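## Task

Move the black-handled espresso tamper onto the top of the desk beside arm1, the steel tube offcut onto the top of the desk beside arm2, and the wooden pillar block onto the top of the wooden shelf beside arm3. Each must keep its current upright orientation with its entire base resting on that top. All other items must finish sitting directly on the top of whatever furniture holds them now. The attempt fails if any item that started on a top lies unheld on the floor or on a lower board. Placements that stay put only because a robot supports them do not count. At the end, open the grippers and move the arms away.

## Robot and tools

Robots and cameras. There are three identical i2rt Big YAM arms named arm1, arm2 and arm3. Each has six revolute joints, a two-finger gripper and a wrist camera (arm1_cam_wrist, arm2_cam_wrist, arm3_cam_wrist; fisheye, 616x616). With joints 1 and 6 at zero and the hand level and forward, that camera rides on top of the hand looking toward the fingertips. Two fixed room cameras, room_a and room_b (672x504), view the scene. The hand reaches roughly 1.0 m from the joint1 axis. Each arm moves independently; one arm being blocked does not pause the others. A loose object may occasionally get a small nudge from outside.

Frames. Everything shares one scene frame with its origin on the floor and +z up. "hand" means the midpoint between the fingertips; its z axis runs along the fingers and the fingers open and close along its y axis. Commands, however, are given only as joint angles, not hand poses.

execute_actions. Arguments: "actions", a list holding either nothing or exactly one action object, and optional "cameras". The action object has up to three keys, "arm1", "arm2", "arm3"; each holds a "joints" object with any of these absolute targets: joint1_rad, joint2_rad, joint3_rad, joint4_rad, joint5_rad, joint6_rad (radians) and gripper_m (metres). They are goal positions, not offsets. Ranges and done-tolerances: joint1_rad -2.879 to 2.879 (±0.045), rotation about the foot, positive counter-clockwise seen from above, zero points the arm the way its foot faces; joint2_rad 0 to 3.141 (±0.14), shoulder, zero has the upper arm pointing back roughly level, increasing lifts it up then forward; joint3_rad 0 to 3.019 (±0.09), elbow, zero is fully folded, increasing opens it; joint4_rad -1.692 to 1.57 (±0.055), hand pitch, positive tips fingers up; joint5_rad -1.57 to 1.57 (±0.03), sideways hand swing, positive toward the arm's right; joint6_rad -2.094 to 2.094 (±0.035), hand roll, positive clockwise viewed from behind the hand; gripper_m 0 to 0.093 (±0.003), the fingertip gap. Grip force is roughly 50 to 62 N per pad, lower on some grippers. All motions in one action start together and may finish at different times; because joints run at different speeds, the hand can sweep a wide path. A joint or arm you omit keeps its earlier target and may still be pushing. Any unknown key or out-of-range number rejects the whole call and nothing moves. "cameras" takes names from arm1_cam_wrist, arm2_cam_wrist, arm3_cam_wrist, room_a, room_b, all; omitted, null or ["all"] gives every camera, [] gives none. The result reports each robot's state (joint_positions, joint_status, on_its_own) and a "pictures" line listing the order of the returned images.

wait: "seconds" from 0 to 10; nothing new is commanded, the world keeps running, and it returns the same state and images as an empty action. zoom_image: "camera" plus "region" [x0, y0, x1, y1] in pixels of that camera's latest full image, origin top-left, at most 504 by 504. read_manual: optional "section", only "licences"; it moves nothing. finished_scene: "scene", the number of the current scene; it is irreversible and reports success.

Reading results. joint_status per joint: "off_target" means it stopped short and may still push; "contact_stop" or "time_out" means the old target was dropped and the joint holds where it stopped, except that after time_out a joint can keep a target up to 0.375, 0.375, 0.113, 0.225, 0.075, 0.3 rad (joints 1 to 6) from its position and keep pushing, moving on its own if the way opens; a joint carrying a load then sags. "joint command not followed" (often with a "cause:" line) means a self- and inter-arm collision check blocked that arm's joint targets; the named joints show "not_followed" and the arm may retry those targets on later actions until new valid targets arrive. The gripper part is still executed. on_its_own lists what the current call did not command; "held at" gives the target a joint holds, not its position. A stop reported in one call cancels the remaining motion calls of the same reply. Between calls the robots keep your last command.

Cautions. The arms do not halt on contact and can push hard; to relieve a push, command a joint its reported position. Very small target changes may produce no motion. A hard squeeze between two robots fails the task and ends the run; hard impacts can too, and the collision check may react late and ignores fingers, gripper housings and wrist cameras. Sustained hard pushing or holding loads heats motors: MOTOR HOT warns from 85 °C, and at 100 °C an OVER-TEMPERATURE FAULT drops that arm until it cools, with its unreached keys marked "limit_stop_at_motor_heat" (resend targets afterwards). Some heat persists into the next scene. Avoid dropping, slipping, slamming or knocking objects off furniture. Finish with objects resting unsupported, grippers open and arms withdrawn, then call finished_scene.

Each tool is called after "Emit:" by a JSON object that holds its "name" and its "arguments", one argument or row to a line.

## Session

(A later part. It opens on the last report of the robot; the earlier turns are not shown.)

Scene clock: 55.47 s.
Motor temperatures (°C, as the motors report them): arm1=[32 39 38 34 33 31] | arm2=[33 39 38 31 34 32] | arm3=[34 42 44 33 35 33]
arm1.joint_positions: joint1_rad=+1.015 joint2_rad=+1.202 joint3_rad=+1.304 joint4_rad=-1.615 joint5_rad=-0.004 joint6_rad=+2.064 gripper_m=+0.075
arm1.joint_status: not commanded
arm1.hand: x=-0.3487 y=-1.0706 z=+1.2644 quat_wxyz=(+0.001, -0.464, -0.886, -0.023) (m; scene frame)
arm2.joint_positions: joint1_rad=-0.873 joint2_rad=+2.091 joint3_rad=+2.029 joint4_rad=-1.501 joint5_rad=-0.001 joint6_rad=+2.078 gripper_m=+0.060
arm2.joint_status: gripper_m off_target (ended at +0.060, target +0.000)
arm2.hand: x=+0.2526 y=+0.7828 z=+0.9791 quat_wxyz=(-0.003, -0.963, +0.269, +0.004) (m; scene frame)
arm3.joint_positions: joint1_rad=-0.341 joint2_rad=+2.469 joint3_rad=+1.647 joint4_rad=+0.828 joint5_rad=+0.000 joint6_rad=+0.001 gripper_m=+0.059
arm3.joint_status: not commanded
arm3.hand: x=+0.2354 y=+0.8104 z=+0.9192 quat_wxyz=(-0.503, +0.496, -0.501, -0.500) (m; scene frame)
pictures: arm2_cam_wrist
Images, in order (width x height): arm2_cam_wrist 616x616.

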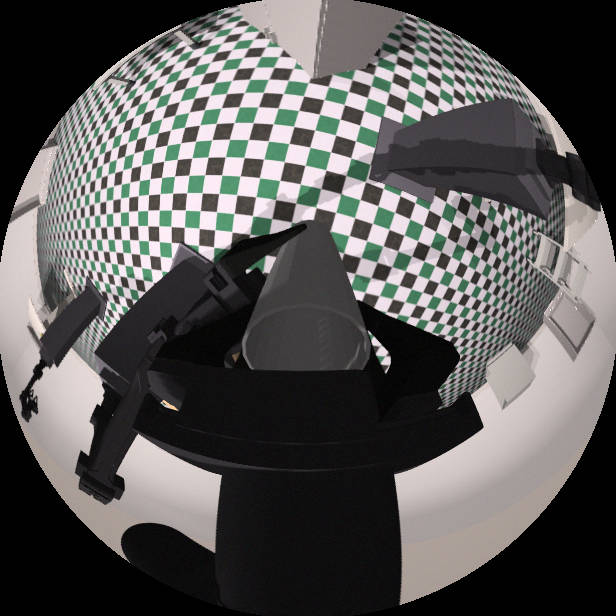

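Emit:
{"name": "execute_actions", "arguments": {
  "actions": [
    {"arm3":{"joints":{"gripper_m":0.093}}}
  ],
  "cameras": []
}}

Emit:
{"name": "execute_actions", "arguments": {
  "actions": [
    {"arm3":{"joints":{"joint2_rad":2.3,"joint3_rad":1.16,"joint4_rad":1.14}}}
  ],
  "cameras": []
}}

Emit:
{"name": "execute_actions", "arguments": {
  "actions": [
    {"arm2":{"joints":{"joint1_rad":2.1,"joint2_rad":2.02,"joint4_rad":-1.55}},"arm3":{"joints":{"joint2_rad":1.3,"joint4_rad":-1.2}}}
  ],
  "cameras": []
}}

Emit:
{"name": "execute_actions", "arguments": {
  "actions": [
    {"arm2":{"joints":{"joint2_rad":2.105,"joint3_rad":1.95,"joint4_rad":-1.375}}}
  ],
  "cameras": ["arm2_cam_wrist","room_a"]
}}

Emit:
{"name": "zoom_image", "arguments": {
  "camera": "room_a",
  "region": [570,300,672,420]
}}

Scene clock: 56.53 s.
Motor temperatures (°C, as the motors report them): arm1=[32 39 38 34 33 31] | arm2=[33 39 38 31 34 32] | arm3=[34 42 44 33 35 33]
arm1.joint_positions: joint1_rad=+1.015 joint2_rad=+1.202 joint3_rad=+1.304 joint4_rad=-1.615 joint5_rad=-0.004 joint6_rad=+2.064 gripper_m=+0.075
arm1.joint_status: not commanded
arm1.hand: x=-0.3487 y=-1.0706 z=+1.2644 quat_wxyz=(+0.001, -0.464, -0.886, -0.023) (m; scene frame)
arm2.joint_positions: joint1_rad=-0.873 joint2_rad=+2.102 joint3_rad=+2.023 joint4_rad=-1.498 joint5_rad=+0.000 joint6_rad=+2.078 gripper_m=+0.060
arm2.joint_status: not commanded
arm2.hand: x=+0.2525 y=+0.7835 z=+0.9700 quat_wxyz=(+0.003, -0.963, +0.269, +0.006) (m; scene frame)
arm3.joint_positions: joint1_rad=-0.341 joint2_rad=+2.462 joint3_rad=+1.647 joint4_rad=+0.855 joint5_rad=+0.000 joint6_rad=+0.001 gripper_m=+0.093
arm3.joint_status: all done
arm3.hand: x=+0.2355 y=+0.8110 z=+0.9325 quat_wxyz=(-0.512, +0.488, -0.492, -0.509) (m; scene frame)
pictures: none
No camera images: the call's "cameras" was empty. Leave "cameras" out to get every camera's image.

Scene clock: 58.00 s.
Motor temperatures (°C, as the motors report them): arm1=[32 38 38 34 33 31] | arm2=[33 39 38 31 34 32] | arm3=[34 42 44 33 35 33]
arm1.joint_positions: joint1_rad=+1.015 joint2_rad=+1.202 joint3_rad=+1.304 joint4_rad=-1.615 joint5_rad=-0.004 joint6_rad=+2.064 gripper_m=+0.075
arm1.joint_status: not commanded
arm1.hand: x=-0.3487 y=-1.0706 z=+1.2644 quat_wxyz=(+0.001, -0.464, -0.886, -0.023) (m; scene frame)
arm2.joint_positions: joint1_rad=-0.873 joint2_rad=+2.102 joint3_rad=+2.023 joint4_rad=-1.498 joint5_rad=+0.000 joint6_rad=+2.078 gripper_m=+0.060
arm2.joint_status: not commanded
arm2.hand: x=+0.2525 y=+0.7835 z=+0.9700 quat_wxyz=(+0.003, -0.963, +0.269, +0.006) (m; scene frame)
arm3.joint_positions: joint1_rad=-0.341 joint2_rad=+2.283 joint3_rad=+1.161 joint4_rad=+1.129 joint5_rad=+0.000 joint6_rad=+0.001 gripper_m=+0.093
arm3.joint_status: all done
arm3.hand: x=+0.2345 y=+0.6766 z=+0.9151 quat_wxyz=(-0.503, +0.496, -0.500, -0.501) (m; scene frame)
pictures: none
No camera images: the call's "cameras" was empty. Leave "cameras" out to get every camera's image.

Scene clock: 60.83 s.
Motor temperatures (°C, as the motors report them): arm1=[32 38 38 34 33 31] | arm2=[34 39 38 31 34 32] | arm3=[34 41 44 33 35 33]
arm1.joint_positions: joint1_rad=+1.015 joint2_rad=+1.202 joint3_rad=+1.304 joint4_rad=-1.615 joint5_rad=-0.004 joint6_rad=+2.064 gripper_m=+0.075
arm1.joint_status: not commanded
arm1.hand: x=-0.3487 y=-1.0706 z=+1.2644 quat_wxyz=(+0.001, -0.464, -0.886, -0.023) (m; scene frame)
arm2.joint_positions: joint1_rad=+2.095 joint2_rad=+2.051 joint3_rad=+2.018 joint4_rad=-1.540 joint5_rad=+0.000 joint6_rad=+2.078 gripper_m=+0.060
arm2.joint_status: all done
arm2.hand: x=+0.4118 y=+2.0585 z=+1.0029 quat_wxyz=(+0.006, -0.351, -0.936, +0.001) (m; scene frame)
arm3.joint_positions: joint1_rad=-0.341 joint2_rad=+1.285 joint3_rad=+1.161 joint4_rad=-1.191 joint5_rad=+0.000 joint6_rad=+0.001 gripper_m=+0.093
arm3.joint_status: all done
arm3.hand: x=+0.2324 y=+0.3656 z=+1.1127 quat_wxyz=(-0.091, +0.698, -0.704, -0.090) (m; scene frame)
pictures: none
No camera images: the call's "cameras" was empty. Leave "cameras" out to get every camera's image.

Scene clock: 61.77 s.
Motor temperatures (°C, as the motors report them): arm1=[32 38 37 34 33 31] | arm2=[34 40 38 31 34 32] | arm3=[34 41 44 33 35 33]
arm1.joint_positions: joint1_rad=+1.015 joint2_rad=+1.202 joint3_rad=+1.304 joint4_rad=-1.615 joint5_rad=-0.004 joint6_rad=+2.064 gripper_m=+0.075
arm1.joint_status: not commanded
arm1.hand: x=-0.3487 y=-1.0706 z=+1.2644 quat_wxyz=(+0.001, -0.464, -0.886, -0.023) (m; scene frame)
arm2.joint_positions: joint1_rad=+2.097 joint2_rad=+2.131 joint3_rad=+1.946 joint4_rad=-1.384 joint5_rad=-0.002 joint6_rad=+2.079 gripper_m=+0.060
arm2.joint_status: all done
arm2.hand: x=+0.4133 y=+2.0770 z=+0.9259 quat_wxyz=(+0.007, -0.351, -0.936, -0.001) (m; scene frame)
arm3.joint_positions: joint1_rad=-0.341 joint2_rad=+1.285 joint3_rad=+1.161 joint4_rad=-1.191 joint5_rad=+0.000 joint6_rad=+0.001 gripper_m=+0.093
arm3.joint_status: not commanded
arm3.hand: x=+0.2324 y=+0.3656 z=+1.1127 quat_wxyz=(-0.091, +0.698, -0.704, -0.090) (m; scene frame)
pictures: arm2_cam_wrist, room_a
Images, in order (width x height): arm2_cam_wrist 616x616, room_a 672x504.

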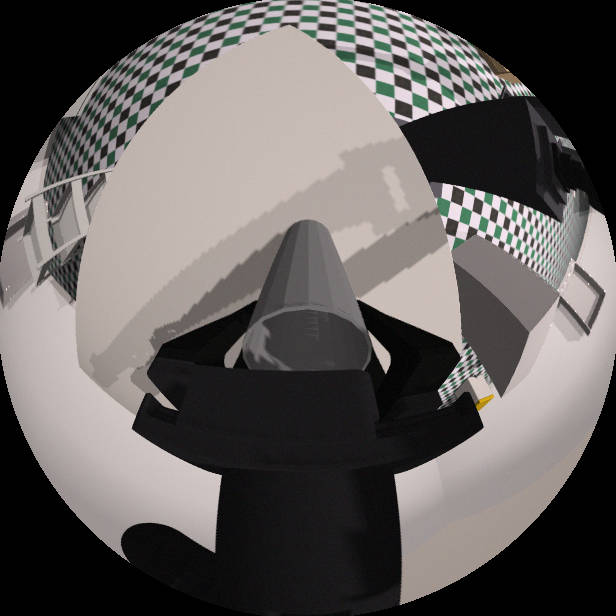

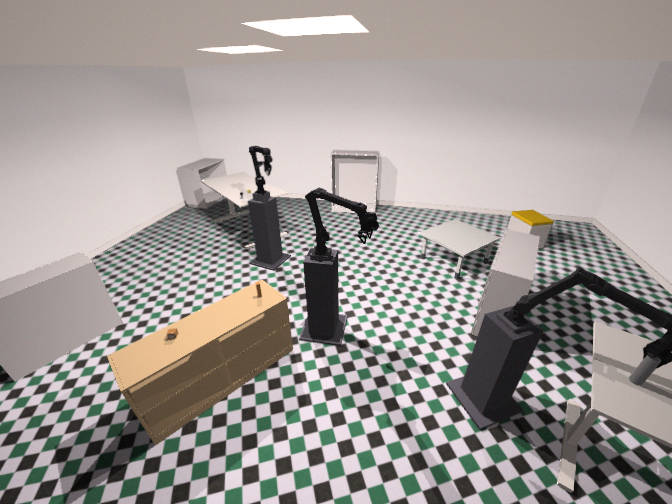

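Region (570, 300, 672, 420) of room_a's 672x504 image, scaled by 4.200, with more detail than that image has; it fills the left 428 columns of this view, and the rest is white.

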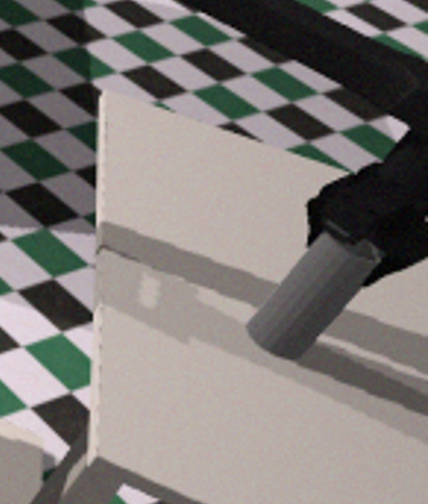

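Emit:
{"name": "execute_actions", "arguments": {
  "actions": [
    {"arm2":{"joints":{"joint2_rad":2.15,"joint4_rad":-1.33}}}
  ],
  "cameras": []
}}

Emit:
{"name": "execute_actions", "arguments": {
  "actions": [
    {"arm2":{"joints":{"gripper_m":0.093}}}
  ],
  "cameras": []
}}

Emit:
{"name": "execute_actions", "arguments": {
  "actions": [
    {"arm2":{"joints":{"joint2_rad":2.0,"joint3_rad":2.12,"joint4_rad":-1.65}}}
  ],
  "cameras": ["arm2_cam_wrist","room_a"]
}}

Scene clock: 64.20 s.
Motor temperatures (°C, as the motors report them): arm1=[32 38 37 34 33 31] | arm2=[34 40 37 31 34 32] | arm3=[34 41 44 33 35 33]
arm1.joint_positions: joint1_rad=+1.015 joint2_rad=+1.202 joint3_rad=+1.304 joint4_rad=-1.615 joint5_rad=-0.004 joint6_rad=+2.064 gripper_m=+0.075
arm1.joint_status: not commanded
arm1.hand: x=-0.3487 y=-1.0706 z=+1.2644 quat_wxyz=(+0.001, -0.464, -0.886, -0.023) (m; scene frame)
arm2.joint_positions: joint1_rad=+2.097 joint2_rad=+2.133 joint3_rad=+1.946 joint4_rad=-1.348 joint5_rad=-0.001 joint6_rad=+2.079 gripper_m=+0.060
arm2.joint_status: all done
arm2.hand: x=+0.4152 y=+2.0853 z=+0.9246 quat_wxyz=(+0.009, -0.351, -0.936, -0.017) (m; scene frame)
arm3.joint_positions: joint1_rad=-0.341 joint2_rad=+1.285 joint3_rad=+1.161 joint4_rad=-1.191 joint5_rad=+0.000 joint6_rad=+0.001 gripper_m=+0.093
arm3.joint_status: not commanded
arm3.hand: x=+0.2324 y=+0.3656 z=+1.1127 quat_wxyz=(-0.091, +0.698, -0.704, -0.090) (m; scene frame)
pictures: none
No camera images: the call's "cameras" was empty. Leave "cameras" out to get every camera's image.

Scene clock: 64.90 s.
Motor temperatures (°C, as the motors report them): arm1=[32 38 37 34 33 31] | arm2=[34 40 37 31 34 32] | arm3=[34 40 44 33 35 33]
arm1.joint_positions: joint1_rad=+1.015 joint2_rad=+1.202 joint3_rad=+1.304 joint4_rad=-1.615 joint5_rad=-0.004 joint6_rad=+2.064 gripper_m=+0.075
arm1.joint_status: not commanded
arm1.hand: x=-0.3487 y=-1.0706 z=+1.2644 quat_wxyz=(+0.001, -0.464, -0.886, -0.023) (m; scene frame)
arm2.joint_positions: joint1_rad=+2.097 joint2_rad=+2.133 joint3_rad=+1.946 joint4_rad=-1.340 joint5_rad=-0.001 joint6_rad=+2.079 gripper_m=+0.093
arm2.joint_status: all done
arm2.hand: x=+0.4156 y=+2.0873 z=+0.9246 quat_wxyz=(+0.010, -0.351, -0.936, -0.022) (m; scene frame)
arm3.joint_positions: joint1_rad=-0.341 joint2_rad=+1.285 joint3_rad=+1.161 joint4_rad=-1.191 joint5_rad=+0.000 joint6_rad=+0.001 gripper_m=+0.093
arm3.joint_status: not commanded
arm3.hand: x=+0.2324 y=+0.3656 z=+1.1127 quat_wxyz=(-0.091, +0.698, -0.704, -0.090) (m; scene frame)
pictures: none
No camera images: the call's "cameras" was empty. Leave "cameras" out to get every camera's image.

Scene clock: 66.27 s.
Motor temperatures (°C, as the motors report them): arm1=[32 38 37 34 33 31] | arm2=[34 40 38 31 34 32] | arm3=[34 40 44 33 35 33]
arm1.joint_positions: joint1_rad=+1.015 joint2_rad=+1.202 joint3_rad=+1.304 joint4_rad=-1.615 joint5_rad=-0.004 joint6_rad=+2.064 gripper_m=+0.075
arm1.joint_status: not commanded
arm1.hand: x=-0.3487 y=-1.0706 z=+1.2644 quat_wxyz=(+0.001, -0.464, -0.886, -0.023) (m; scene frame)
arm2.joint_positions: joint1_rad=+2.097 joint2_rad=+1.993 joint3_rad=+2.097 joint4_rad=-1.641 joint5_rad=-0.001 joint6_rad=+2.079 gripper_m=+0.093
arm2.joint_status: all done
arm2.hand: x=+0.4088 y=+2.0474 z=+1.0684 quat_wxyz=(+0.009, -0.351, -0.936, -0.016) (m; scene frame)
arm3.joint_positions: joint1_rad=-0.341 joint2_rad=+1.285 joint3_rad=+1.161 joint4_rad=-1.191 joint5_rad=+0.000 joint6_rad=+0.001 gripper_m=+0.093
arm3.joint_status: not commanded
arm3.hand: x=+0.2324 y=+0.3656 z=+1.1127 quat_wxyz=(-0.091, +0.698, -0.704, -0.090) (m; scene frame)
pictures: arm2_cam_wrist, room_a
Images, in order (width x height): arm2_cam_wrist 616x616, room_a 672x504.

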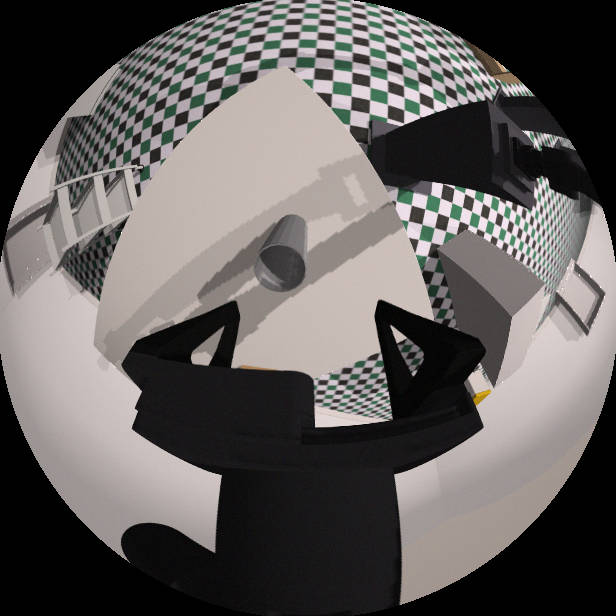

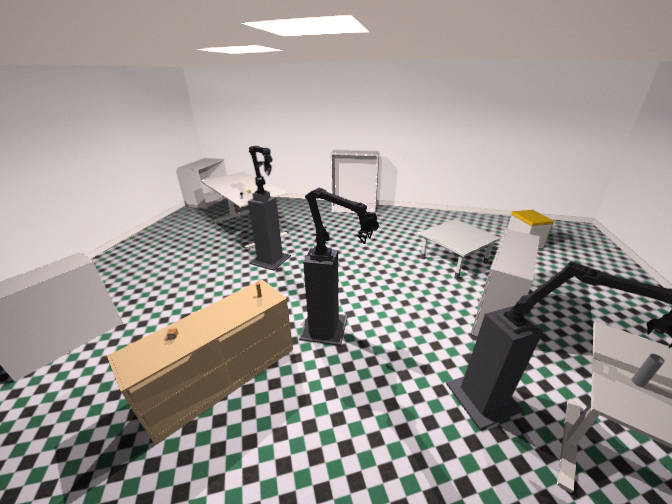

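Emit:
{"name": "finished_scene", "arguments": {
  "scene": 2
}}

The scene is finished: the task was done.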